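# Carry the tube rack from next-door counter to desk

## Task

Go to the neighbouring room, pick up the tube rack from its counter, and bring it to the desk. It counts only if the rack stands upright on the desk with every tube fully seated in its hole, and it must stay that way with the robot no longer holding it, so release it and back away at the end. Neither the rack nor any tube may ever touch the floor, and the robot must not topple or finish leaning. The connecting door swings shut on its own; a magnetic catch on the wall can keep it open.

## Robot and tools

Robot: a Hello Robot Stretch 3 with a single arm. A two-wheel base (0.33 m long, 0.34 m wide) carries a mast with a lift, and the arm reaches out to the robot's right side. The base cannot drive sideways, so to move the gripper forward or back you drive the base. Turning in place pivots about the point between the drive wheels, 0.05 m behind the front edge. With the arm retracted and the wrist folded, the robot sweeps a 0.28 m radius when it turns; an unfolded, level wrist reaches past that. head_camera and nav_camera ride on the head (aimed by head_pan_rad and head_tilt_rad); wrist_camera is on the gripper.

Frames: the base frame has its origin on the floor between the drive wheels, x forward, y left, z up. hand_pose is reported in it, located where the closed fingertips meet. The odometry frame is the base frame where the scene began; heading is positive to the left, between -3.142 and 3.142.

execute_actions takes "actions", a list run in order (an empty list just reports). Each action is {"robot": ..., "steps": n, "until": ...}. steps is 1 to 450 control steps at 30 per second; {"steps": n} alone waits. "robot" is one command, or {"stop": true} to brake everything and clear the queue, or a list of up to 8 commands executed in sequence, where {"pause_s": s} (at most 15 s) may appear. A command may hold:
- "base": exactly one of {"translate_m": d}, a relative drive in metres from where the base is when that command begins, forward positive, |d| up to 1; or {"rotate_rad": d}, a relative turn in radians, counter-clockwise (left) positive, |d| up to 3.2.
- "joints": absolute targets by name; joints left out keep their current goal. lift_m 0 to 1.1 (arm height); arm_m 0 to 0.52 (extension); wrist_yaw_rad -1.345 to 4.42 (0 along the arm, positive toward the front, 3.0 folded over the base); wrist_pitch_rad -1.57 to 0.451 (0 level, negative tips down); wrist_roll_rad -2.911 to 2.911 (0 fingers side by side); gripper_m -0.089 to 0.179 (larger is wider; the real fingertip gap is 0.007 m less near closed, 0.025 m less fully open, zero below 0.007); head_pan_rad -3.953 to 1.73 (0 forward, positive left, -1.57 along the arm); head_tilt_rad -1.53 to 0.419 (negative down).
- "contact_limits": {"arm_m": e}, motor effort in per cent (1 to 100) at which that arm motion halts with contact_stop; smaller is gentler, too small halts instantly. It holds until the next arm_m command.
Motions begin together and keep running across later actions and while you think. A new command overrides at once; an unnamed joint keeps moving, and any older queue remainder is thrown away. A later queue item starts only when the previous one ended "done" ("off_target" is also accepted for base and gripper). One bad value or invalid action rejects the entire call.

"until" ends an action early once all its conditions hold. {"robot": {"status": "ended"}} fires when nothing reads moving and no queue runs. Fields can be compared, e.g. {"lift_m": [">", 0.3]} or {"base_status": ["!=", "moving"]}; numbers compare as printed (3 decimals, 4 for translate_m/rotate_rad). {"any": {"status": "ended"}} fires when any single motion or the queue finishes.

zoom_image: {"camera": one of head_camera, nav_camera, wrist_camera, "region": [x0, y0, x1, y1]} in pixels of that camera's latest image, top-left origin, at most 504 by 504. finished_scene: {"scene": number of the current scene}; irreversible, so wait until all motion has ended first.

Speed: full base speed (0.30 m/s, 1.9 rad/s) only with lift_m under 0.30, arm_m under 0.03 and wrist_yaw_rad over 2.54; otherwise 0.10 m/s and 0.63 rad/s.

Gripper: close to a value below the object's width to grasp (lower squeezes harder); to let go, open at least 0.02 beyond where the pads first touched. Neither the reading nor "done" proves a hold. Squeezing too hard triggers a stall guard that eases off, so things can slip; resend a different value to squeeze again.

Self-collision: fold or unfold the wrist only with lift_m between 0.32 and 0.95, wrist_pitch_rad -0.4 and roll near 0; once folded the lift may go down to 0.25. With wrist_yaw_rad below -0.4, keep pitch at -0.5 or lower.

Results each show one instant plus one image per camera. base_status shows progress, e.g. moving (translate_m +0.12 of +0.30). joint_goals, joint_status, measured_speeds, refusals, queue (idle, running, done, dropped, stopped) and queue_left follow. Status words: moving, done (within tolerance), off_target (stalled short, may still push), contact_stop (lift or arm hit something and went slack), time_out, stopped, not_commanded, torque_fault (a wrist servo cut out for 10 s and is limp; its goals are refused). "refused:", "dropped:" and "replaced:" lines explain problems, counting from 0. robot.on_its_own reports goals the robot changed, slack or disabled joints, abnormal resting effort and base_tilt leaning 3 degrees or more. lidar_m: 12 distances in 30-degree sectors, first straight ahead, counter-clockwise, in a plane 0.17 m up; misses glass and thin legs. wrist_depth_mm and head_depth_mm are 7 by 7 median depth grids. motor_effort in per cent, peak in brackets, with fixed biases. base_tilt in degrees (forward, right positive) has a steady offset of up to about 4.

Avoid: letting the rack or tubes reach the floor; pushing with the gripper high (above about 0.45 m) into something rigid, or pushing again after a contact_stop, which can tip the robot; driving while holding or pressing something immovable; snagging furniture, especially reversing. If tilted, reverse the last move in small steps, pull the gripper free, and lower lift_m to about 0.2. Avoid long hard pushes that overheat wrist servos, slams and drops. Loose objects may occasionally get nudged by an outside push, so check the rack and tubes before finishing.

Each tool is called after "Request:" as name([rows], argument=value, ...), one row to a line, values as JSON.

## Session

Request:
execute_actions(actions=[])

Scene clock: 0.00 s.
robot.base_odometry: x=+0.000 y=+0.000 heading=+0.000 (m, m, rad; robot's odometry frame)
robot.turned_by_wheels: +0.000 (rad since the last result)
robot.turned_by_imu: +0.000 (rad since the last result)
robot.base_tilt: forward=+2.5 right=-0.6 (deg)
robot.lidar_m: 0.80 0.98 0.94 0.94 1.16 2.53 2.71 1.37 1.58 1.21 0.87 0.79
robot.head_depth_mm: 728 721 715 707 704 699 692 / 755 747 742 734 728 722 717 / 784 776 767 761 757 750 744 / 815 807 800 795 786 779 769 / 849 837 832 823 815 810 804 / 884 878 872 857 850 844 833 / 925 915 903 897 887 876 870
robot.base_status: not_commanded
robot.joint_positions: lift_m=+0.546 arm_m=-0.003 wrist_yaw_rad=+2.955 wrist_pitch_rad=-0.507 wrist_roll_rad=-0.007 gripper_m=+0.037 head_pan_rad=+0.012 head_tilt_rad=-0.024
robot.joint_goals: lift_m=+0.546 arm_m=-0.003 wrist_yaw_rad=+2.955 wrist_pitch_rad=-0.507 wrist_roll_rad=-0.007 gripper_m=+0.037 head_pan_rad=+0.012 head_tilt_rad=-0.024
robot.joint_status: lift_m=not_commanded arm_m=not_commanded wrist_yaw_rad=not_commanded wrist_pitch_rad=not_commanded wrist_roll_rad=not_commanded gripper_m=not_commanded head_pan_rad=not_commanded head_tilt_rad=not_commanded
robot.measured_speeds: translate_m=+0.000 rotate_rad=+0.000 lift_m=+0.000 arm_m=+0.000 wrist_yaw_rad=+0.000 wrist_pitch_rad=+0.000 wrist_roll_rad=+0.000 head_pan_rad=+0.000 head_tilt_rad=+0.000
robot: refusals=0 queue=idle queue_left=0
robot.motor_effort: left_wheel=+0 right_wheel=+0 lift_m=+26 arm_m=+1 wrist_yaw_rad=+0 wrist_pitch_rad=+10 wrist_roll_rad=+0 gripper_m=-1 head_pan_rad=+0 head_tilt_rad=+1 (%)
robot.hand_pose: x=+0.0183 y=+0.0665 z=+0.5394 quat_wxyz=(+0.240, +0.695, +0.114, +0.668) (m; robot's base frame)
robot.wrist_depth_mm: - - 958 902 860 835 776 / - - - - 961 910 877 / - - - - - - 948 / - - - - - - - / 885 879 920 888 907 894 894 / 770 741 - 765 789 749 755 / 680 676 652 670 668 670 681
pictures: head_camera (sideways: a quarter turn clockwise sets it upright), nav_camera (sideways: a quarter turn counterclockwise sets it upright), wrist_camera
Images, in order (width x height): head_camera 896x504, nav_camera 672x504, wrist_camera 644x364.

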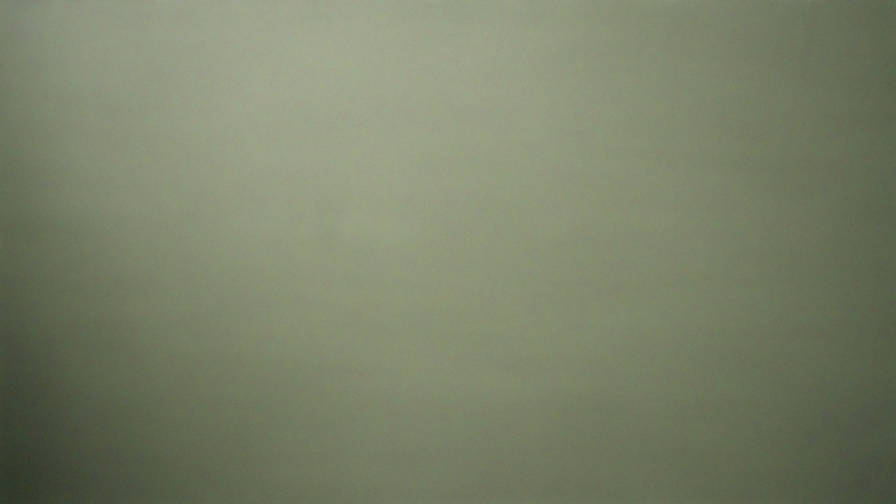

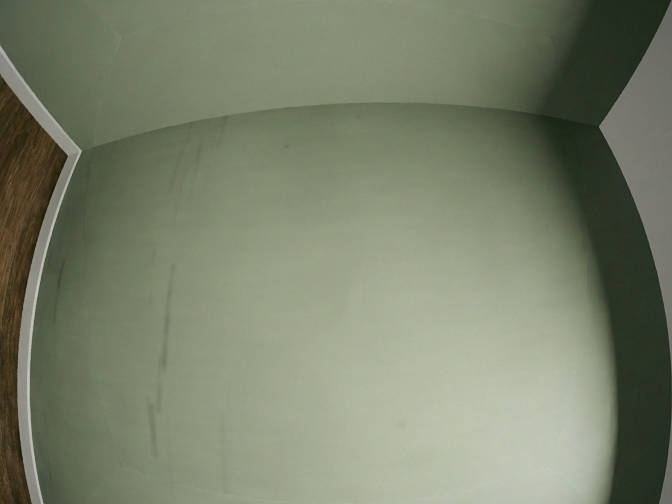

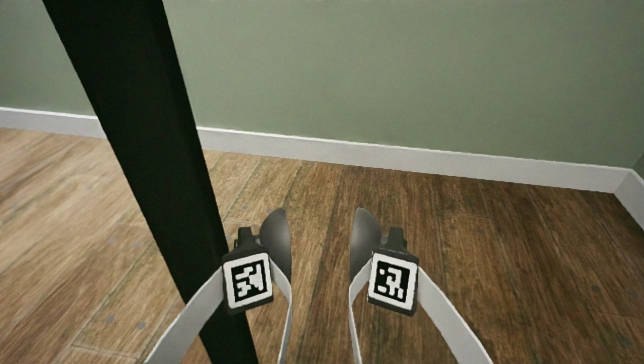

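Look around.

Request:
execute_actions([
  {"robot":{"joints":{"head_pan_rad":-3.1,"head_tilt_rad":-0.4}},"steps":200,"until":{"robot":{"status":"ended"}}},
])

Request:
execute_actions([
  {"robot":{"joints":{"head_pan_rad":-1.6,"head_tilt_rad":-0.4}},"steps":200,"until":{"robot":{"status":"ended"}}},
])

Request:
execute_actions([
  {"robot":{"joints":{"head_pan_rad":1.6,"head_tilt_rad":-0.4}},"steps":200,"until":{"robot":{"status":"ended"}}},
])

Scene clock: 5.20 s.
robot.base_odometry: x=+0.000 y=+0.000 heading=+0.000 (m, m, rad; robot's odometry frame)
robot.turned_by_wheels: +0.000 (rad since the last result)
robot.turned_by_imu: -0.001 (rad since the last result)
robot.base_tilt: forward=+2.5 right=-0.4 (deg)
robot.lidar_m: 0.80 0.98 0.94 0.95 1.17 2.52 2.71 1.38 1.58 1.21 0.87 0.79
robot.head_depth_mm: 2487 2689 2802 2961 2638 1904 1505 / 2604 2740 2915 3064 2604 1907 1495 / 2699 2855 3048 3186 2598 1884 1469 / 2835 2992 3190 3361 2564 1874 1481 / 2908 3047 3228 3452 2529 1872 1463 / 2446 2607 2756 2858 2541 1849 1459 / 2110 2228 2321 2424 2384 1842 1454
robot.base_status: not_commanded
robot.joint_positions: lift_m=+0.546 arm_m=-0.003 wrist_yaw_rad=+2.955 wrist_pitch_rad=-0.507 wrist_roll_rad=-0.007 gripper_m=+0.037 head_pan_rad=-3.093 head_tilt_rad=-0.395
robot.joint_goals: lift_m=+0.546 arm_m=-0.003 wrist_yaw_rad=+2.955 wrist_pitch_rad=-0.507 wrist_roll_rad=-0.007 gripper_m=+0.037 head_pan_rad=-3.100 head_tilt_rad=-0.400
robot.joint_status: lift_m=not_commanded arm_m=not_commanded wrist_yaw_rad=not_commanded wrist_pitch_rad=not_commanded wrist_roll_rad=not_commanded gripper_m=not_commanded head_pan_rad=done head_tilt_rad=done
robot.measured_speeds: translate_m=+0.000 rotate_rad=+0.000 lift_m=+0.000 arm_m=+0.000 wrist_yaw_rad=+0.000 wrist_pitch_rad=+0.000 wrist_roll_rad=+0.000 head_pan_rad=+0.000 head_tilt_rad=+0.000
robot: refusals=0 queue=done queue_left=0
robot.motor_effort: left_wheel=+0(0) right_wheel=+0(0) lift_m=+26(26) arm_m=+0(0) wrist_yaw_rad=-1(0) wrist_pitch_rad=+10(9) wrist_roll_rad=+0(0) gripper_m=+0(0) head_pan_rad=-3(34) head_tilt_rad=-2(18) (%)
robot.hand_pose: x=+0.0183 y=+0.0665 z=+0.5394 quat_wxyz=(+0.240, +0.695, +0.114, +0.668) (m; robot's base frame)
robot.wrist_depth_mm: - - 936 913 851 836 797 / - - - - 920 893 850 / - - - - - - 927 / - - - - - - - / 894 888 916 906 889 880 882 / 768 776 - 752 791 756 769 / 660 667 652 667 668 668 667
pictures: head_camera (sideways: a quarter turn clockwise sets it upright), nav_camera (sideways: a quarter turn counterclockwise sets it upright), wrist_camera
Images, in order (width x height): head_camera 896x504, nav_camera 672x504, wrist_camera 644x364.

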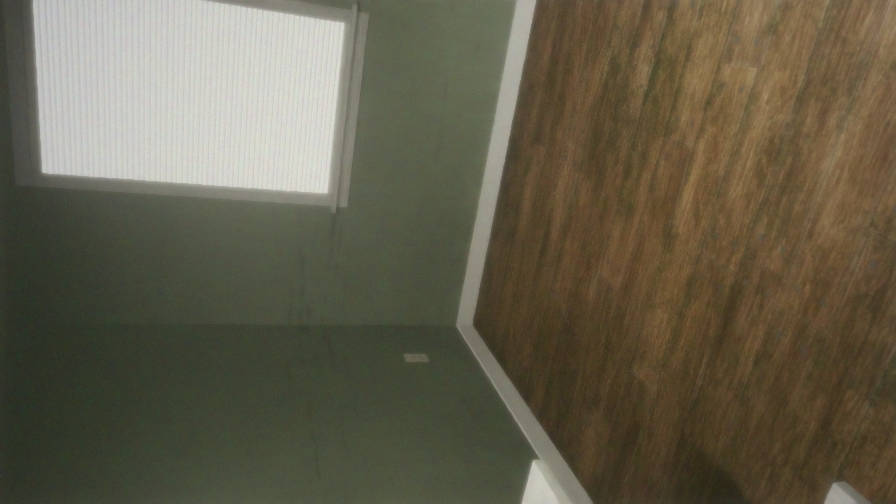

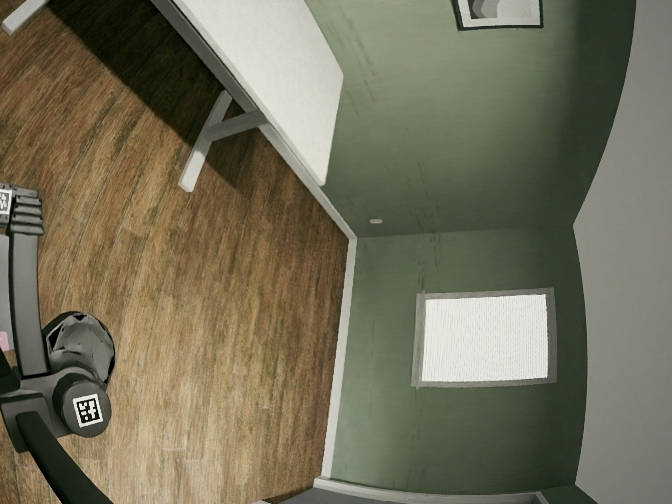

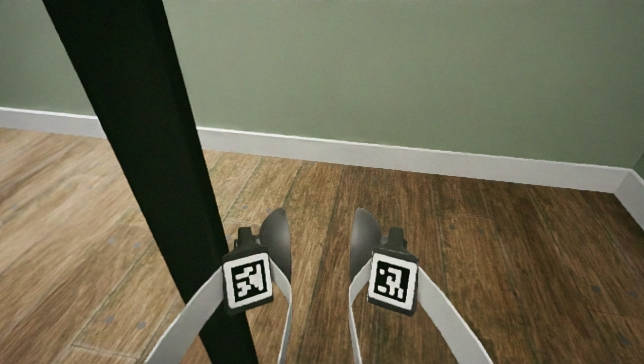

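Scene clock: 6.50 s.
robot.base_odometry: x=+0.000 y=+0.000 heading=+0.000 (m, m, rad; robot's odometry frame)
robot.turned_by_wheels: +0.000 (rad since the last result)
robot.turned_by_imu: +0.000 (rad since the last result)
robot.base_tilt: forward=+2.4 right=-0.5 (deg)
robot.lidar_m: 0.80 0.99 0.94 0.94 1.17 2.53 2.71 1.38 1.58 1.21 0.87 0.79
robot.head_depth_mm: 1316 1379 1461 1529 1171 966 1503 / 1354 1424 1502 1576 1162 1704 1498 / 1386 1458 1551 1627 1146 1750 1487 / 1433 1516 1611 1658 1140 1757 1477 / 1474 1563 1672 1769 1125 1677 1426 / 1386 1448 1547 1635 1115 1736 1469 / 1169 1220 1273 1333 1360 1480 1413
robot.base_status: not_commanded
robot.joint_positions: lift_m=+0.546 arm_m=-0.003 wrist_yaw_rad=+2.955 wrist_pitch_rad=-0.507 wrist_roll_rad=-0.007 gripper_m=+0.037 head_pan_rad=-1.607 head_tilt_rad=-0.395
robot.joint_goals: lift_m=+0.546 arm_m=-0.003 wrist_yaw_rad=+2.955 wrist_pitch_rad=-0.507 wrist_roll_rad=-0.007 gripper_m=+0.037 head_pan_rad=-1.600 head_tilt_rad=-0.400
robot.joint_status: lift_m=not_commanded arm_m=not_commanded wrist_yaw_rad=not_commanded wrist_pitch_rad=not_commanded wrist_roll_rad=not_commanded gripper_m=not_commanded head_pan_rad=done head_tilt_rad=done
robot.measured_speeds: translate_m=+0.000 rotate_rad=+0.000 lift_m=+0.000 arm_m=+0.000 wrist_yaw_rad=+0.000 wrist_pitch_rad=+0.000 wrist_roll_rad=+0.000 head_pan_rad=+0.000 head_tilt_rad=+0.000
robot: refusals=0 queue=done queue_left=0
robot.motor_effort: left_wheel=+0(0) right_wheel=+0(0) lift_m=+26(26) arm_m=+1(0) wrist_yaw_rad=-1(1) wrist_pitch_rad=+10(10) wrist_roll_rad=+0(0) gripper_m=+0(2) head_pan_rad=+4(37) head_tilt_rad=-2(1) (%)
robot.hand_pose: x=+0.0183 y=+0.0665 z=+0.5394 quat_wxyz=(+0.240, +0.695, +0.114, +0.668) (m; robot's base frame)
robot.wrist_depth_mm: - - 937 890 872 822 785 / - - - - 929 879 840 / - - - - - - 928 / - - - - - - - / 898 873 902 893 900 869 894 / 761 754 - 774 778 747 763 / 663 665 647 673 664 672 678
pictures: head_camera (sideways: a quarter turn clockwise sets it upright), nav_camera (sideways: a quarter turn counterclockwise sets it upright), wrist_camera
Images, in order (width x height): head_camera 896x504, nav_camera 672x504, wrist_camera 644x364.

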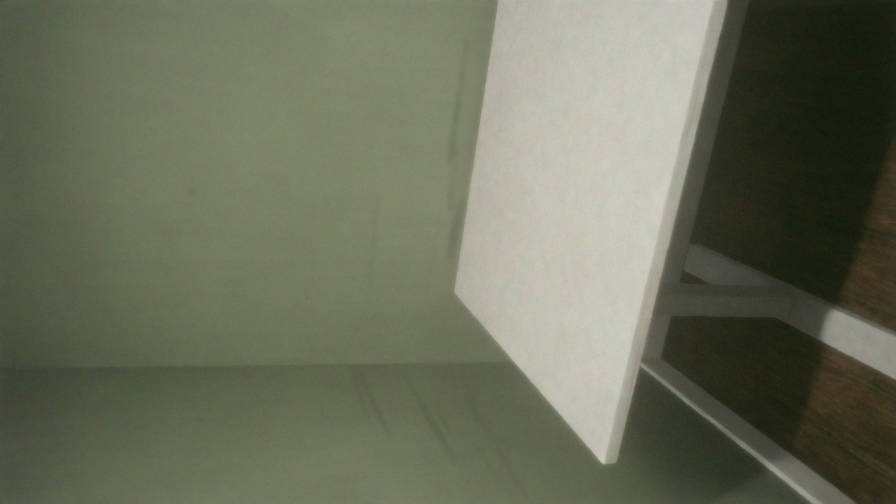

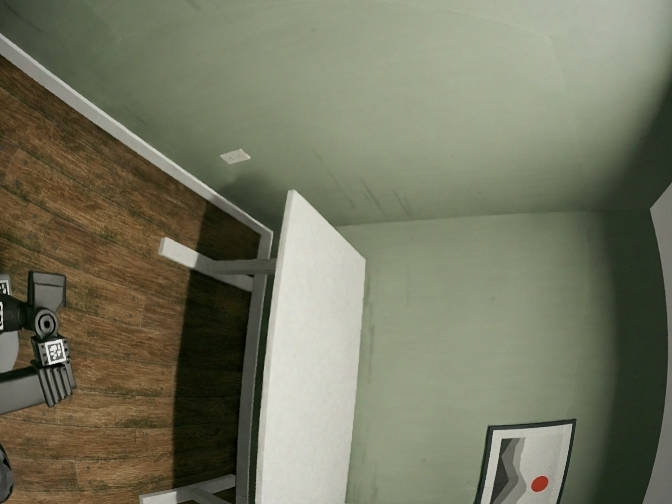

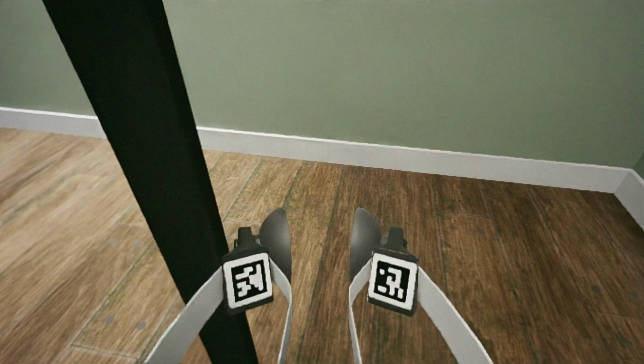

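Scene clock: 8.53 s.
robot.base_odometry: x=+0.000 y=+0.000 heading=+0.000 (m, m, rad; robot's odometry frame)
robot.turned_by_wheels: +0.000 (rad since the last result)
robot.turned_by_imu: -0.001 (rad since the last result)
robot.base_tilt: forward=+2.5 right=-0.5 (deg)
robot.lidar_m: 0.80 0.98 0.94 0.95 1.16 2.53 2.71 1.38 1.58 1.21 0.87 0.79
robot.head_depth_mm: 758 798 839 886 947 1009 1083 / 785 825 872 924 984 1056 1134 / 813 855 910 969 1031 1108 1193 / 840 891 945 1011 1080 1164 1259 / 873 926 986 1056 1136 1225 1332 / 907 966 1032 1107 1197 1293 1383 / 951 1009 1078 1163 1261 1372 1423
robot.base_status: not_commanded
robot.joint_positions: lift_m=+0.546 arm_m=-0.003 wrist_yaw_rad=+2.955 wrist_pitch_rad=-0.507 wrist_roll_rad=-0.007 gripper_m=+0.037 head_pan_rad=+1.593 head_tilt_rad=-0.395
robot.joint_goals: lift_m=+0.546 arm_m=-0.003 wrist_yaw_rad=+2.955 wrist_pitch_rad=-0.507 wrist_roll_rad=-0.007 gripper_m=+0.037 head_pan_rad=+1.600 head_tilt_rad=-0.400
robot.joint_status: lift_m=not_commanded arm_m=not_commanded wrist_yaw_rad=not_commanded wrist_pitch_rad=not_commanded wrist_roll_rad=not_commanded gripper_m=not_commanded head_pan_rad=done head_tilt_rad=done
robot.measured_speeds: translate_m=+0.000 rotate_rad=+0.000 lift_m=+0.000 arm_m=+0.000 wrist_yaw_rad=+0.000 wrist_pitch_rad=+0.000 wrist_roll_rad=+0.000 head_pan_rad=+0.000 head_tilt_rad=+0.000
robot: refusals=0 queue=done queue_left=0
robot.motor_effort: left_wheel=+0(0) right_wheel=+0(0) lift_m=+26(26) arm_m=+0(0) wrist_yaw_rad=+0(0) wrist_pitch_rad=+9(10) wrist_roll_rad=+0(0) gripper_m=+0(1) head_pan_rad=+3(34) head_tilt_rad=-1(4) (%)
robot.hand_pose: x=+0.0183 y=+0.0665 z=+0.5394 quat_wxyz=(+0.240, +0.695, +0.114, +0.668) (m; robot's base frame)
robot.wrist_depth_mm: - - 937 895 851 838 769 / - - - - 939 877 863 / - - - - - - 940 / - - - - - - - / 893 904 907 881 911 887 879 / 772 773 - 759 771 764 764 / 674 668 650 668 671 665 673
pictures: head_camera (sideways: a quarter turn clockwise sets it upright), nav_camera (sideways: a quarter turn counterclockwise sets it upright), wrist_camera
Images, in order (width x height): head_camera 896x504, nav_camera 672x504, wrist_camera 644x364.

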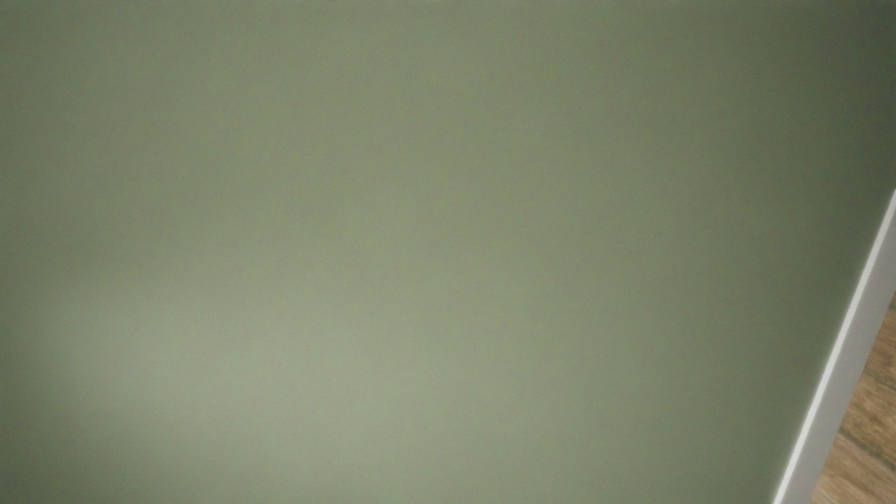

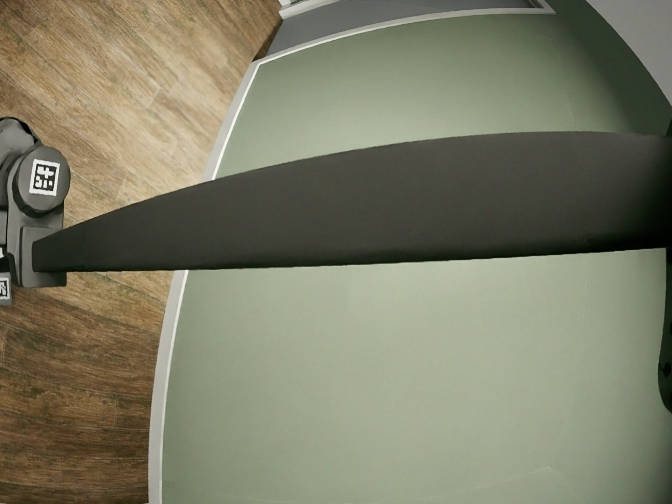

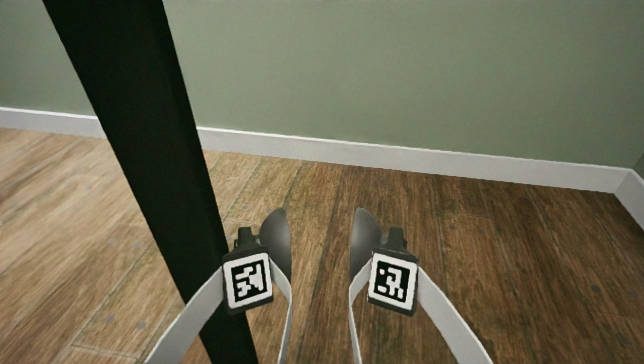

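Request:
execute_actions([
  {"robot":{"joints":{"lift_m":0.25,"head_pan_rad":0,"head_tilt_rad":-0.5}},"steps":200,"until":{"robot":{"status":"ended"}}},
  {"robot":{"base":{"rotate_rad":2.5}},"steps":200,"until":{"robot":{"status":"ended"}}},
])

Scene clock: 17.23 s.
robot.base_odometry: x=+0.000 y=+0.000 heading=+2.500 (m, m, rad; robot's odometry frame)
robot.turned_by_wheels: +2.500 (rad since the last result)
robot.turned_by_imu: +2.500 (rad since the last result)
robot.base_tilt: forward=+2.4 right=-0.6 (deg)
robot.lidar_m: 1.79 2.97 1.38 1.58 1.21 0.93 0.80 0.79 0.90 0.94 0.94 1.07
robot.head_depth_mm: 1399 1437 1471 1513 1578 1602 1385 / 1656 1724 1771 1846 1921 1698 1363 / 2235 2360 2440 2355 2166 1695 1367 / 2643 2823 2995 3037 2165 1675 1359 / 2612 2833 3076 3056 2164 1672 1351 / 2535 2709 2936 3050 2144 1673 1345 / 2468 2619 2895 2974 2138 1644 1343
robot.base_status: done (rotate_rad +2.4999 of +2.5000)
robot.joint_positions: lift_m=+0.250 arm_m=-0.003 wrist_yaw_rad=+2.955 wrist_pitch_rad=-0.508 wrist_roll_rad=-0.007 gripper_m=+0.037 head_pan_rad=+0.007 head_tilt_rad=-0.495
robot.joint_goals: lift_m=+0.250 arm_m=-0.003 wrist_yaw_rad=+2.955 wrist_pitch_rad=-0.508 wrist_roll_rad=-0.007 gripper_m=+0.037 head_pan_rad=+0.000 head_tilt_rad=-0.500
robot.joint_status: lift_m=done arm_m=not_commanded wrist_yaw_rad=not_commanded wrist_pitch_rad=not_commanded wrist_roll_rad=not_commanded gripper_m=not_commanded head_pan_rad=done head_tilt_rad=done
robot.measured_speeds: translate_m=+0.000 rotate_rad=+0.000 lift_m=+0.000 arm_m=+0.000 wrist_yaw_rad=+0.000 wrist_pitch_rad=+0.000 wrist_roll_rad=+0.000 head_pan_rad=+0.000 head_tilt_rad=+0.000
robot: refusals=0 queue=done queue_left=0
robot.motor_effort: left_wheel=-4(13) right_wheel=+2(9) lift_m=+22(25) arm_m=+0(0) wrist_yaw_rad=+0(1) wrist_pitch_rad=+10(10) wrist_roll_rad=+0(0) gripper_m=+0(0) head_pan_rad=-3(36) head_tilt_rad=-2(11) (%)
robot.hand_pose: x=+0.0182 y=+0.0663 z=+0.2433 quat_wxyz=(+0.241, +0.695, +0.114, +0.667) (m; robot's base frame)
robot.wrist_depth_mm: - - - - - - - / - - - - - - - / 747 - 756 766 760 750 763 / 601 599 598 601 611 608 610 / 509 505 519 519 508 505 497 / 454 - - - 437 426 428 / - - - - 376 375 373
pictures: head_camera (sideways: a quarter turn clockwise sets it upright), nav_camera (sideways: a quarter turn counterclockwise sets it upright), wrist_camera
Images, in order (width x height): head_camera 896x504, nav_camera 672x504, wrist_camera 644x364.

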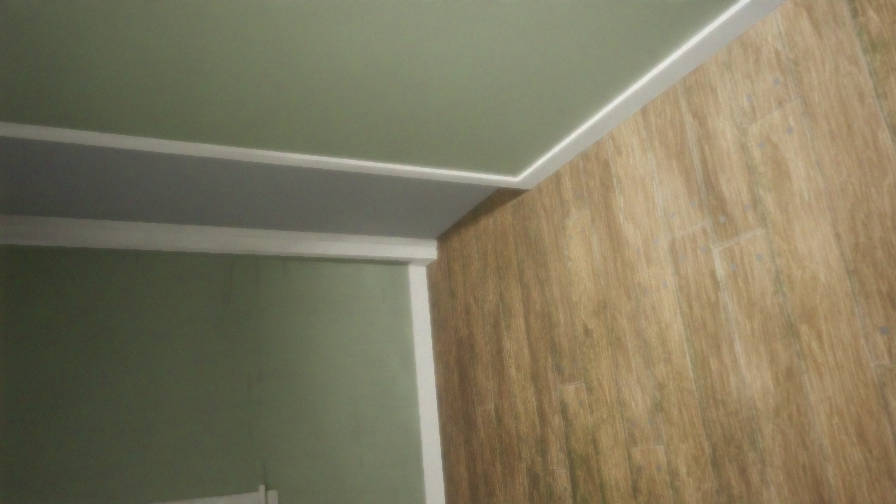

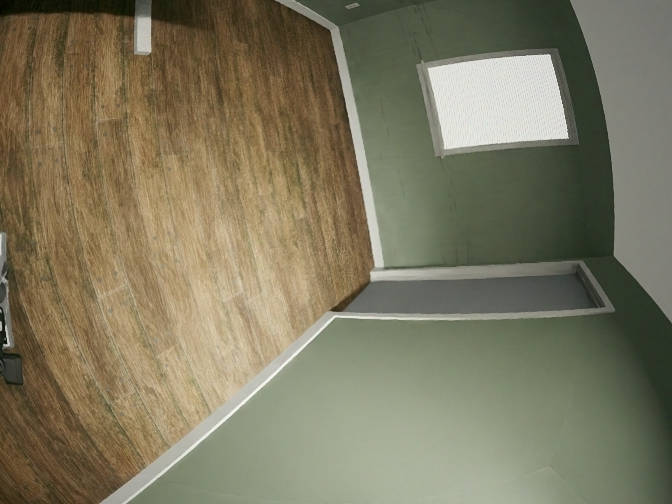

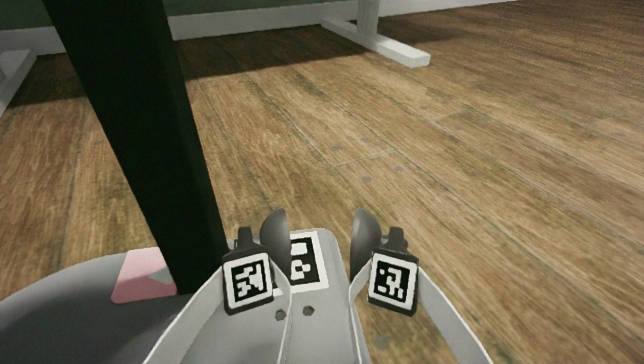

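Request:
execute_actions([
  {"robot":[{"base":{"rotate_rad":0.38},"joints":{"head_pan_rad":1.3,"head_tilt_rad":-0.4}},{"base":{"translate_m":1.0}},{"base":{"translate_m":0.7}}],"steps":400,"until":{"robot":{"status":"ended"}}},
])

Scene clock: 31.43 s.
robot.base_odometry: x=-1.642 y=+0.440 heading=+2.880 (m, m, rad; robot's odometry frame)
robot.turned_by_wheels: +0.380 (rad since the last result)
robot.turned_by_imu: +0.384 (rad since the last result)
robot.base_tilt: forward=+2.4 right=-0.5 (deg)
robot.lidar_m: 1.29 1.38 1.46 1.43 1.32 2.26 2.47 1.42 1.11 1.09 1.25 1.31
robot.head_depth_mm: 1316 1428 1526 1643 1795 1893 1485 / 1299 1391 1496 1605 1746 1829 1472 / 1268 1347 1450 1574 1693 1784 1468 / 1246 1326 1411 1530 1655 1751 1459 / 1221 1289 1384 1494 1611 1691 1457 / 1187 1267 1350 1440 1561 1691 1450 / 1174 1241 1326 1429 1518 1630 1433
robot.base_status: done (translate_m +0.7000 of +0.7000)
robot.joint_positions: lift_m=+0.250 arm_m=-0.003 wrist_yaw_rad=+2.955 wrist_pitch_rad=-0.508 wrist_roll_rad=-0.007 gripper_m=+0.037 head_pan_rad=+1.293 head_tilt_rad=-0.408
robot.joint_goals: lift_m=+0.250 arm_m=-0.003 wrist_yaw_rad=+2.955 wrist_pitch_rad=-0.508 wrist_roll_rad=-0.007 gripper_m=+0.037 head_pan_rad=+1.300 head_tilt_rad=-0.400
robot.joint_status: lift_m=done arm_m=not_commanded wrist_yaw_rad=not_commanded wrist_pitch_rad=not_commanded wrist_roll_rad=not_commanded gripper_m=not_commanded head_pan_rad=done head_tilt_rad=done
robot.measured_speeds: translate_m=+0.000 rotate_rad=+0.000 lift_m=+0.000 arm_m=+0.000 wrist_yaw_rad=+0.000 wrist_pitch_rad=+0.000 wrist_roll_rad=+0.000 head_pan_rad=+0.000 head_tilt_rad=+0.000
robot: refusals=0 queue=done queue_left=0
robot.motor_effort: left_wheel=-4(13) right_wheel=+2(7) lift_m=+22(22) arm_m=+0(1) wrist_yaw_rad=+1(0) wrist_pitch_rad=+10(10) wrist_roll_rad=+0(0) gripper_m=+0(0) head_pan_rad=+3(36) head_tilt_rad=+3(12) (%)
robot.hand_pose: x=+0.0182 y=+0.0663 z=+0.2432 quat_wxyz=(+0.241, +0.695, +0.114, +0.667) (m; robot's base frame)
robot.wrist_depth_mm: - - - - - - - / 959 - - - - - - / 763 - 759 766 750 751 762 / 609 600 603 595 598 605 599 / 507 505 522 522 511 506 505 / 457 - - - 437 430 430 / - - - - 374 377 376
pictures: head_camera (sideways: a quarter turn clockwise sets it upright), nav_camera (sideways: a quarter turn counterclockwise sets it upright), wrist_camera
Images, in order (width x height): head_camera 896x504, nav_camera 672x504, wrist_camera 644x364.

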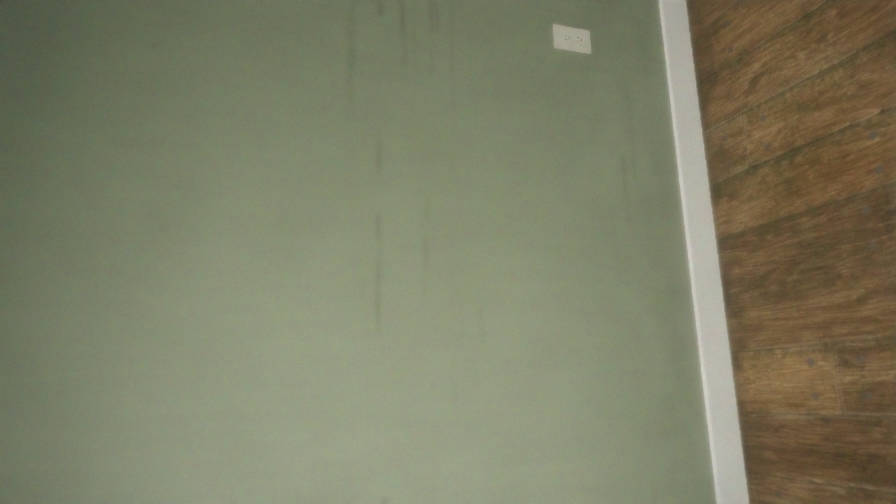

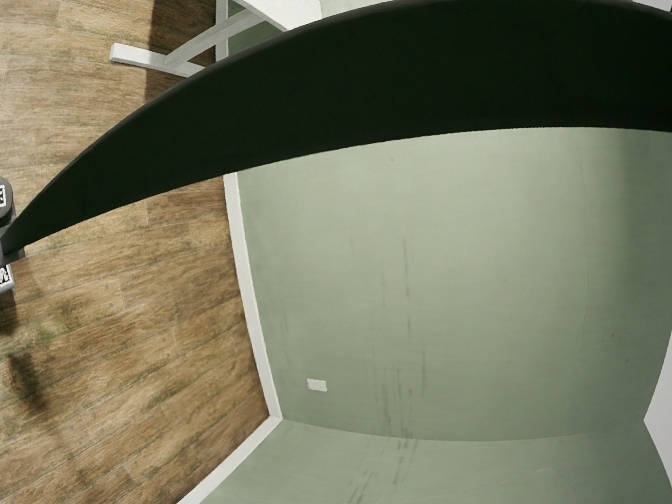

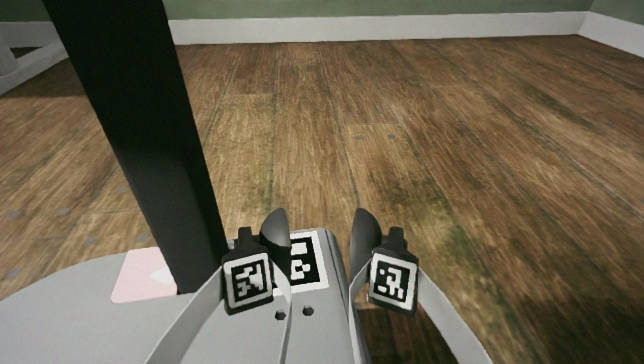

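Request:
execute_actions([
  {"robot":{"base":{"rotate_rad":-1.57},"joints":{"head_pan_rad":0,"head_tilt_rad":-0.3}},"steps":400,"until":{"robot":{"status":"ended"}}},
])

Scene clock: 40.07 s.
robot.base_odometry: x=-1.642 y=+0.440 heading=+1.310 (m, m, rad; robot's odometry frame)
robot.turned_by_wheels: -1.570 (rad since the last result)
robot.turned_by_imu: -1.572 (rad since the last result)
robot.base_tilt: forward=+2.6 right=-0.5 (deg)
robot.lidar_m: 1.09 1.25 1.31 1.29 1.39 1.45 1.43 1.30 2.29 2.47 1.40 1.11
robot.head_depth_mm: 915 956 999 1049 1108 1164 1228 / 920 963 1006 1061 1118 1171 1242 / 930 967 1018 1072 1132 1187 1260 / 937 982 1022 1075 1135 1202 1262 / 937 981 1033 1084 1142 1210 1280 / 1026 1069 1120 1181 1246 1321 1404 / 1031 1085 1131 1195 1268 1340 1412
robot.base_status: done (rotate_rad -1.5699 of -1.5700)
robot.joint_positions: lift_m=+0.250 arm_m=-0.003 wrist_yaw_rad=+2.955 wrist_pitch_rad=-0.508 wrist_roll_rad=-0.007 gripper_m=+0.037 head_pan_rad=+0.007 head_tilt_rad=-0.309
robot.joint_goals: lift_m=+0.250 arm_m=-0.003 wrist_yaw_rad=+2.955 wrist_pitch_rad=-0.508 wrist_roll_rad=-0.007 gripper_m=+0.037 head_pan_rad=+0.000 head_tilt_rad=-0.300
robot.joint_status: lift_m=done arm_m=not_commanded wrist_yaw_rad=not_commanded wrist_pitch_rad=not_commanded wrist_roll_rad=not_commanded gripper_m=not_commanded head_pan_rad=done head_tilt_rad=done
robot.measured_speeds: translate_m=+0.000 rotate_rad=+0.000 lift_m=+0.000 arm_m=+0.000 wrist_yaw_rad=+0.000 wrist_pitch_rad=+0.000 wrist_roll_rad=+0.000 head_pan_rad=+0.000 head_tilt_rad=+0.000
robot: refusals=0 queue=done queue_left=0
robot.motor_effort: left_wheel=+4(16) right_wheel=-2(6) lift_m=+22(22) arm_m=+0(0) wrist_yaw_rad=+0(0) wrist_pitch_rad=+10(10) wrist_roll_rad=+0(0) gripper_m=+0(0) head_pan_rad=-3(36) head_tilt_rad=+3(11) (%)
robot.hand_pose: x=+0.0182 y=+0.0663 z=+0.2432 quat_wxyz=(+0.241, +0.695, +0.114, +0.667) (m; robot's base frame)
robot.wrist_depth_mm: - - - - - - - / - - - - - - - / 761 - 757 761 742 768 752 / 606 600 610 600 604 596 598 / 501 500 528 518 511 504 501 / 459 - - - 439 430 426 / - - - - 373 377 374
pictures: head_camera (sideways: a quarter turn clockwise sets it upright), nav_camera (sideways: a quarter turn counterclockwise sets it upright), wrist_camera
Images, in order (width x height): head_camera 896x504, nav_camera 672x504, wrist_camera 644x364.

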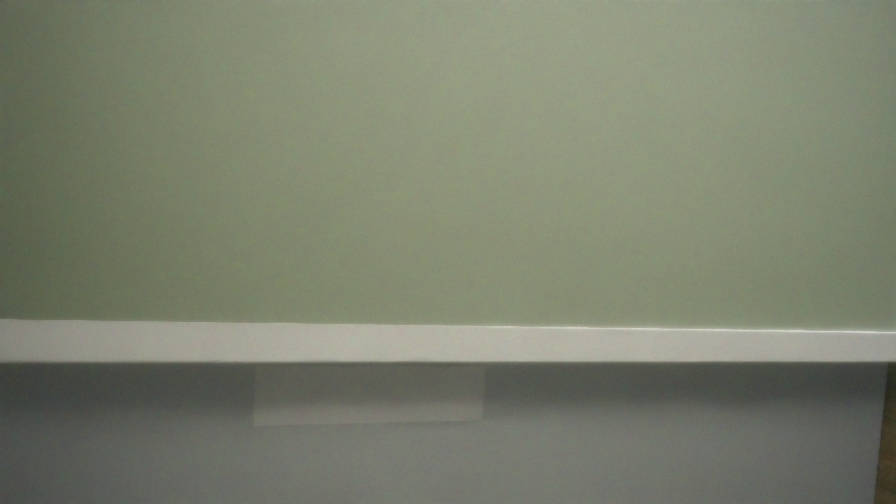

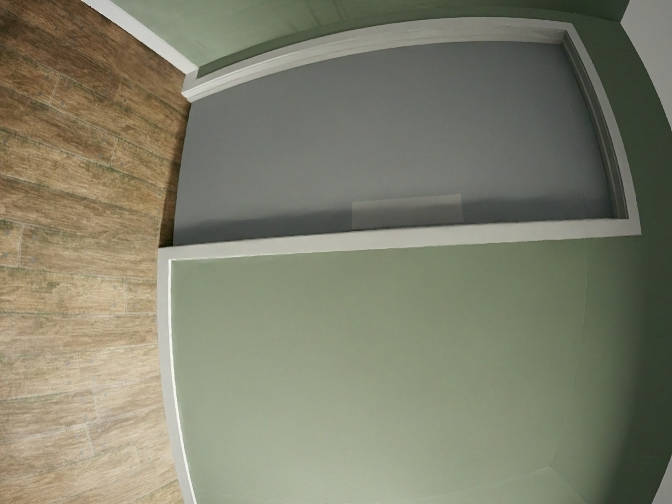

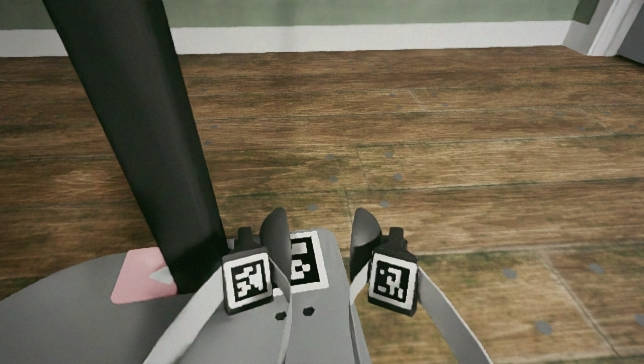

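Request:
execute_actions([
  {"robot":[{"base":{"rotate_rad":1.57}},{"base":{"translate_m":0.6}},{"base":{"rotate_rad":-1.57}},{"base":{"translate_m":0.6},"joints":{"head_tilt_rad":-0.7}}],"steps":450,"until":{"robot":{"status":"ended"}}},
])

Scene clock: 57.87 s.
robot.base_odometry: x=-2.067 y=+1.175 heading=+1.310 (m, m, rad; robot's odometry frame)
robot.turned_by_wheels: +0.000 (rad since the last result)
robot.turned_by_imu: +0.002 (rad since the last result)
robot.base_tilt: forward=+2.4 right=-0.4 (deg)
robot.lidar_m: 0.63 0.68 0.64 0.63 0.68 1.01 1.97 2.12 3.15 1.53 0.69 0.64
robot.head_depth_mm: 492 544 611 694 808 959 1122 / 495 551 617 707 821 985 1171 / 501 556 625 712 833 1002 1171 / 506 563 635 726 850 1018 1183 / 510 569 641 733 863 1046 1183 / 516 576 650 745 877 1068 1190 / 521 581 658 756 894 1085 1188
robot.base_status: done (translate_m +0.6000 of +0.6000)
robot.joint_positions: lift_m=+0.250 arm_m=-0.003 wrist_yaw_rad=+2.955 wrist_pitch_rad=-0.508 wrist_roll_rad=-0.007 gripper_m=+0.037 head_pan_rad=+0.007 head_tilt_rad=-0.692
robot.joint_goals: lift_m=+0.250 arm_m=-0.003 wrist_yaw_rad=+2.955 wrist_pitch_rad=-0.508 wrist_roll_rad=-0.007 gripper_m=+0.037 head_pan_rad=+0.000 head_tilt_rad=-0.700
robot.joint_status: lift_m=done arm_m=not_commanded wrist_yaw_rad=not_commanded wrist_pitch_rad=not_commanded wrist_roll_rad=not_commanded gripper_m=not_commanded head_pan_rad=done head_tilt_rad=done
robot.measured_speeds: translate_m=+0.000 rotate_rad=+0.000 lift_m=+0.000 arm_m=+0.000 wrist_yaw_rad=+0.000 wrist_pitch_rad=+0.000 wrist_roll_rad=+0.000 head_pan_rad=+0.000 head_tilt_rad=+0.000
robot: refusals=0 queue=done queue_left=0
robot.motor_effort: left_wheel=+4(15) right_wheel=-2(9) lift_m=+22(22) arm_m=+0(0) wrist_yaw_rad=+0(0) wrist_pitch_rad=+10(10) wrist_roll_rad=+0(0) gripper_m=+1(1) head_pan_rad=-3(3) head_tilt_rad=-3(22) (%)
robot.hand_pose: x=+0.0182 y=+0.0662 z=+0.2432 quat_wxyz=(+0.241, +0.695, +0.114, +0.667) (m; robot's base frame)
robot.wrist_depth_mm: 574 - 602 623 636 632 596 / 642 - 654 675 673 704 575 / 672 - 696 722 728 734 620 / 602 594 603 602 597 603 606 / 497 498 517 526 510 503 502 / 456 - - - 443 430 425 / - - - - 375 373 379
pictures: head_camera (sideways: a quarter turn clockwise sets it upright), nav_camera (sideways: a quarter turn counterclockwise sets it upright), wrist_camera
Images, in order (width x height): head_camera 896x504, nav_camera 672x504, wrist_camera 644x364.

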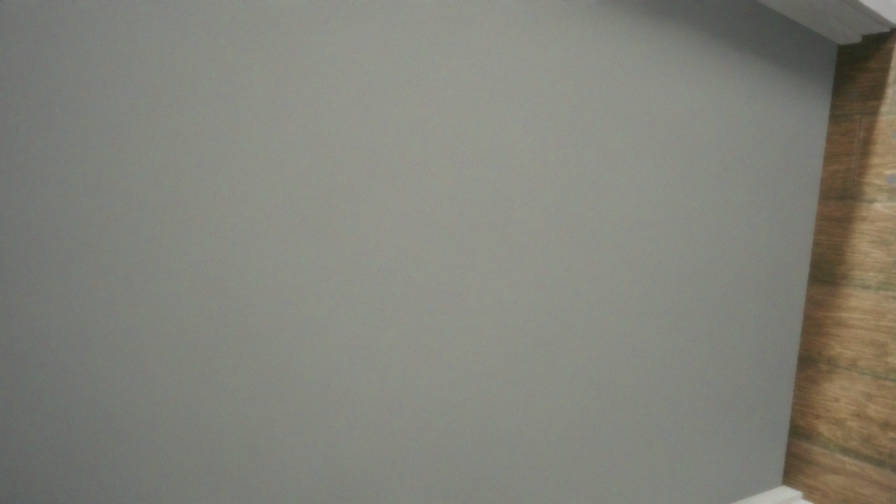

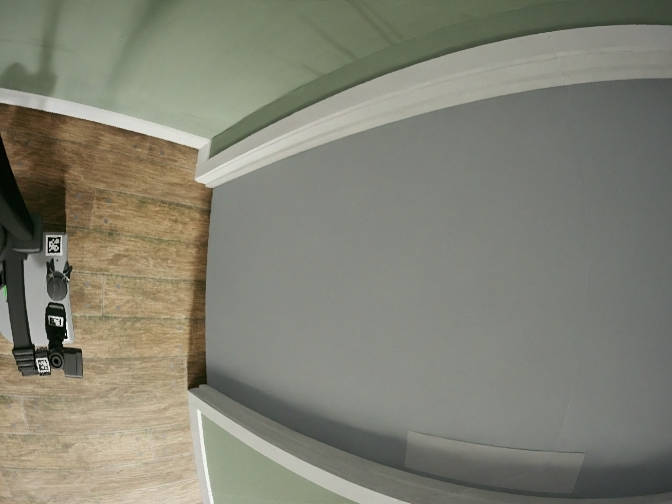

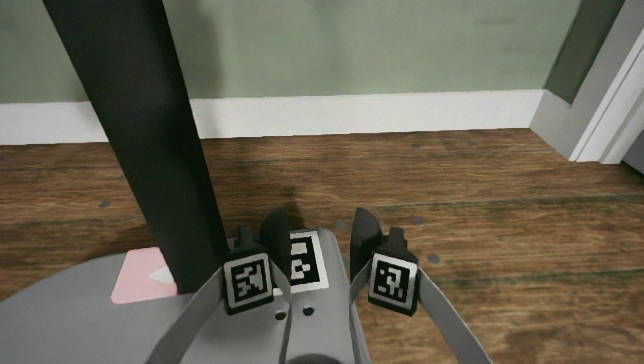

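Request:
execute_actions([
  {"robot":[{"base":{"rotate_rad":-0.05}},{"base":{"translate_m":0.5}},{"joints":{"lift_m":0.32}},{"base":{"translate_m":0.6}}],"steps":450,"until":{"robot":{"status":"ended"}}},
])

Scene clock: 76.97 s.
robot.base_odometry: x=-1.731 y=+2.222 heading=+1.261 (m, m, rad; robot's odometry frame)
robot.turned_by_wheels: -0.049 (rad since the last result)
robot.turned_by_imu: -0.167 (rad since the last result)
robot.base_tilt: forward=+2.3 right=-0.6 (deg)
robot.lidar_m: - - 0.15 0.19 0.62 0.82 2.00 2.60 3.33 0.28 0.15 -
robot.head_depth_mm: - - - - - - - / - - - - - - - / - - - - - - - / - - - - - - - / - - - - - - - / - - - - - - - / - - - - - - -
robot.base_status: off_target (translate_m +0.5998 of +0.6000)
robot.joint_positions: lift_m=+0.320 arm_m=-0.003 wrist_yaw_rad=+2.961 wrist_pitch_rad=-0.511 wrist_roll_rad=-0.006 gripper_m=+0.037 head_pan_rad=+0.019 head_tilt_rad=-0.698
robot.joint_goals: lift_m=+0.320 arm_m=-0.003 wrist_yaw_rad=+2.961 wrist_pitch_rad=-0.511 wrist_roll_rad=-0.006 gripper_m=+0.037 head_pan_rad=+0.000 head_tilt_rad=-0.700
robot.joint_status: lift_m=done arm_m=not_commanded wrist_yaw_rad=not_commanded wrist_pitch_rad=not_commanded wrist_roll_rad=not_commanded gripper_m=not_commanded head_pan_rad=done head_tilt_rad=done
robot.measured_speeds: translate_m=+0.000 rotate_rad=+0.000 lift_m=+0.000 arm_m=+0.000 wrist_yaw_rad=+0.000 wrist_pitch_rad=+0.000 wrist_roll_rad=+0.000 head_pan_rad=+0.000 head_tilt_rad=+0.000
robot: refusals=0 queue=done queue_left=0
robot.on_its_own: left_wheel is at rest, and its effort (+62) is outside its rest range (-18 to +18)
robot.motor_effort: left_wheel=+62(100) right_wheel=+5(57) lift_m=+25(32) arm_m=+1(0) wrist_yaw_rad=-5(11) wrist_pitch_rad=+12(13) wrist_roll_rad=-1(1) gripper_m=+2(2) head_pan_rad=-8(13) head_tilt_rad=-1(2) (%)
robot.hand_pose: x=+0.0168 y=+0.0662 z=+0.3124 quat_wxyz=(+0.240, +0.695, +0.117, +0.668) (m; robot's base frame)
robot.wrist_depth_mm: 524 - 451 268 125 81 60 / 558 - 544 297 130 83 62 / 615 - 610 330 136 86 63 / 663 683 652 372 142 88 64 / 589 586 614 454 139 91 66 / 504 506 - 365 131 94 67 / 455 - - - 186 96 69
pictures: head_camera (sideways: a quarter turn clockwise sets it upright), nav_camera (sideways: a quarter turn counterclockwise sets it upright), wrist_camera
Images, in order (width x height): head_camera 896x504, nav_camera 672x504, wrist_camera 644x364.

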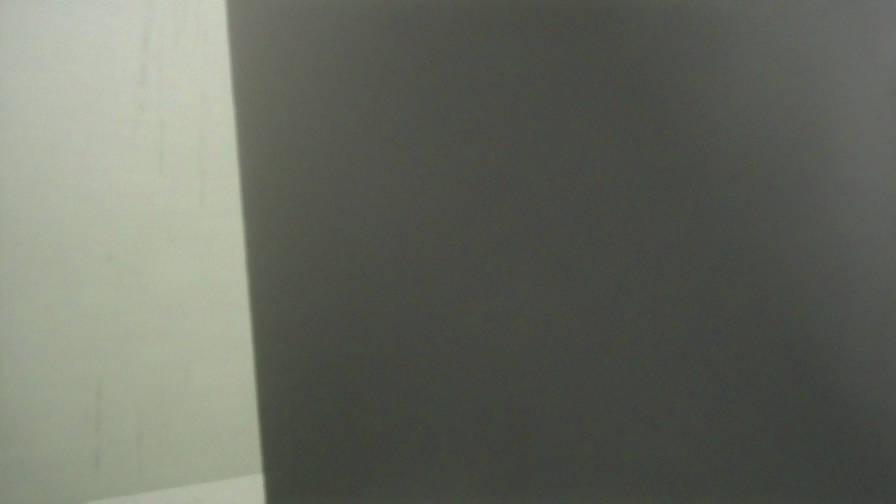

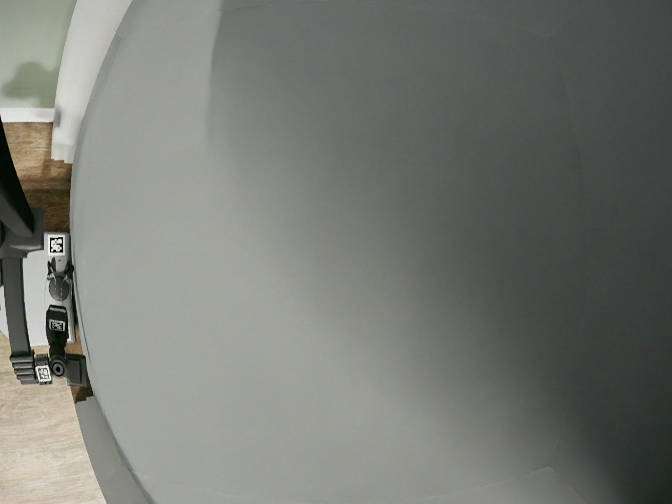

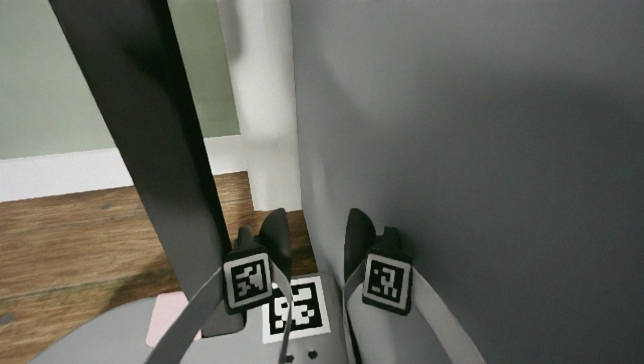

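Request:
execute_actions([
  {"robot":{"base":{"translate_m":-0.3},"joints":{"head_tilt_rad":-1.0}},"steps":450,"until":{"robot":{"status":"ended"}}},
])

Scene clock: 83.83 s.
robot.base_odometry: x=-1.822 y=+1.937 heading=+1.260 (m, m, rad; robot's odometry frame)
robot.turned_by_wheels: -0.001 (rad since the last result)
robot.turned_by_imu: -0.005 (rad since the last result)
robot.base_tilt: forward=+2.5 right=-0.5 (deg)
robot.lidar_m: 0.35 0.36 0.48 0.59 0.61 0.80 1.93 2.31 3.03 1.34 0.52 0.37
robot.head_depth_mm: 297 343 417 531 730 1063 1127 / 296 340 414 526 725 1164 1118 / 294 338 410 521 716 1138 1120 / 293 336 407 517 708 1108 1106 / 295 334 405 513 697 1094 1104 / 293 332 401 508 688 1069 1099 / 291 330 399 503 682 1054 1093
robot.base_status: done (translate_m -0.3000 of -0.3000)
robot.joint_positions: lift_m=+0.320 arm_m=-0.003 wrist_yaw_rad=+2.956 wrist_pitch_rad=-0.511 wrist_roll_rad=-0.006 gripper_m=+0.037 head_pan_rad=+0.007 head_tilt_rad=-0.988
robot.joint_goals: lift_m=+0.320 arm_m=-0.003 wrist_yaw_rad=+2.956 wrist_pitch_rad=-0.511 wrist_roll_rad=-0.006 gripper_m=+0.037 head_pan_rad=+0.000 head_tilt_rad=-1.000
robot.joint_status: lift_m=done arm_m=not_commanded wrist_yaw_rad=not_commanded wrist_pitch_rad=not_commanded wrist_roll_rad=not_commanded gripper_m=not_commanded head_pan_rad=done head_tilt_rad=done
robot.measured_speeds: translate_m=+0.000 rotate_rad=+0.000 lift_m=+0.000 arm_m=+0.000 wrist_yaw_rad=+0.000 wrist_pitch_rad=+0.000 wrist_roll_rad=+0.000 head_pan_rad=+0.000 head_tilt_rad=+0.000
robot: refusals=0 queue=done queue_left=0
robot.motor_effort: left_wheel=+1(62) right_wheel=+0(5) lift_m=+25(25) arm_m=+1(1) wrist_yaw_rad=-2(5) wrist_pitch_rad=+12(12) wrist_roll_rad=-1(1) gripper_m=+0(3) head_pan_rad=-3(8) head_tilt_rad=-4(20) (%)
robot.hand_pose: x=+0.0178 y=+0.0660 z=+0.3124 quat_wxyz=(+0.241, +0.695, +0.116, +0.667) (m; robot's base frame)
robot.wrist_depth_mm: 509 - 561 583 505 448 333 / 545 - 610 656 560 463 341 / 605 - 661 727 600 472 348 / 654 664 714 712 653 483 356 / 591 597 614 593 607 495 367 / 509 504 - 515 524 493 371 / 454 - - - 442 443 379
pictures: head_camera (sideways: a quarter turn clockwise sets it upright), nav_camera (sideways: a quarter turn counterclockwise sets it upright), wrist_camera
Images, in order (width x height): head_camera 896x504, nav_camera 672x504, wrist_camera 644x364.

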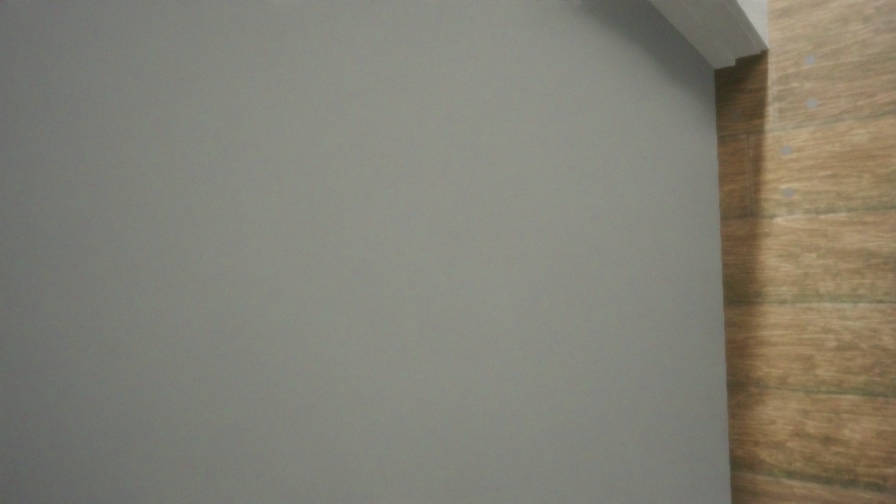

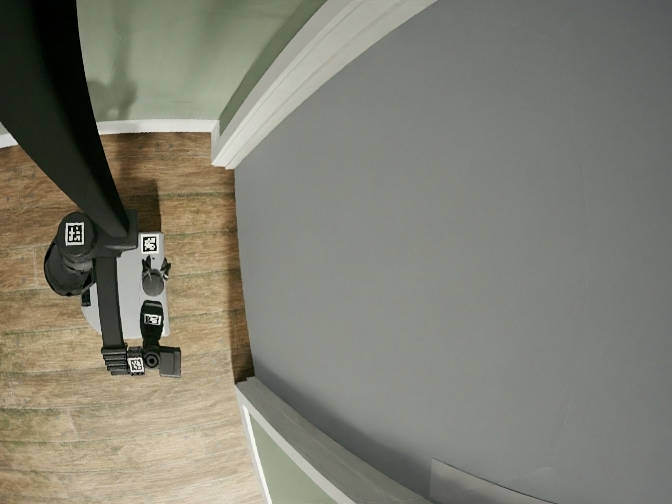

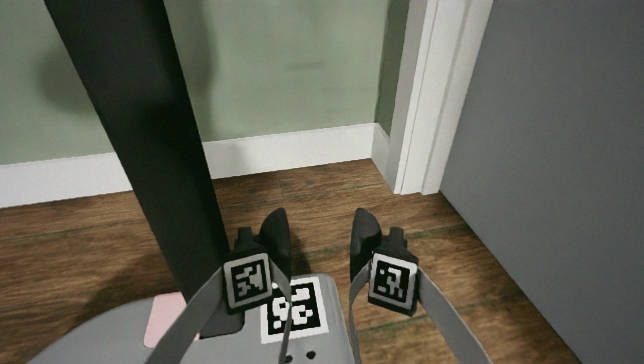

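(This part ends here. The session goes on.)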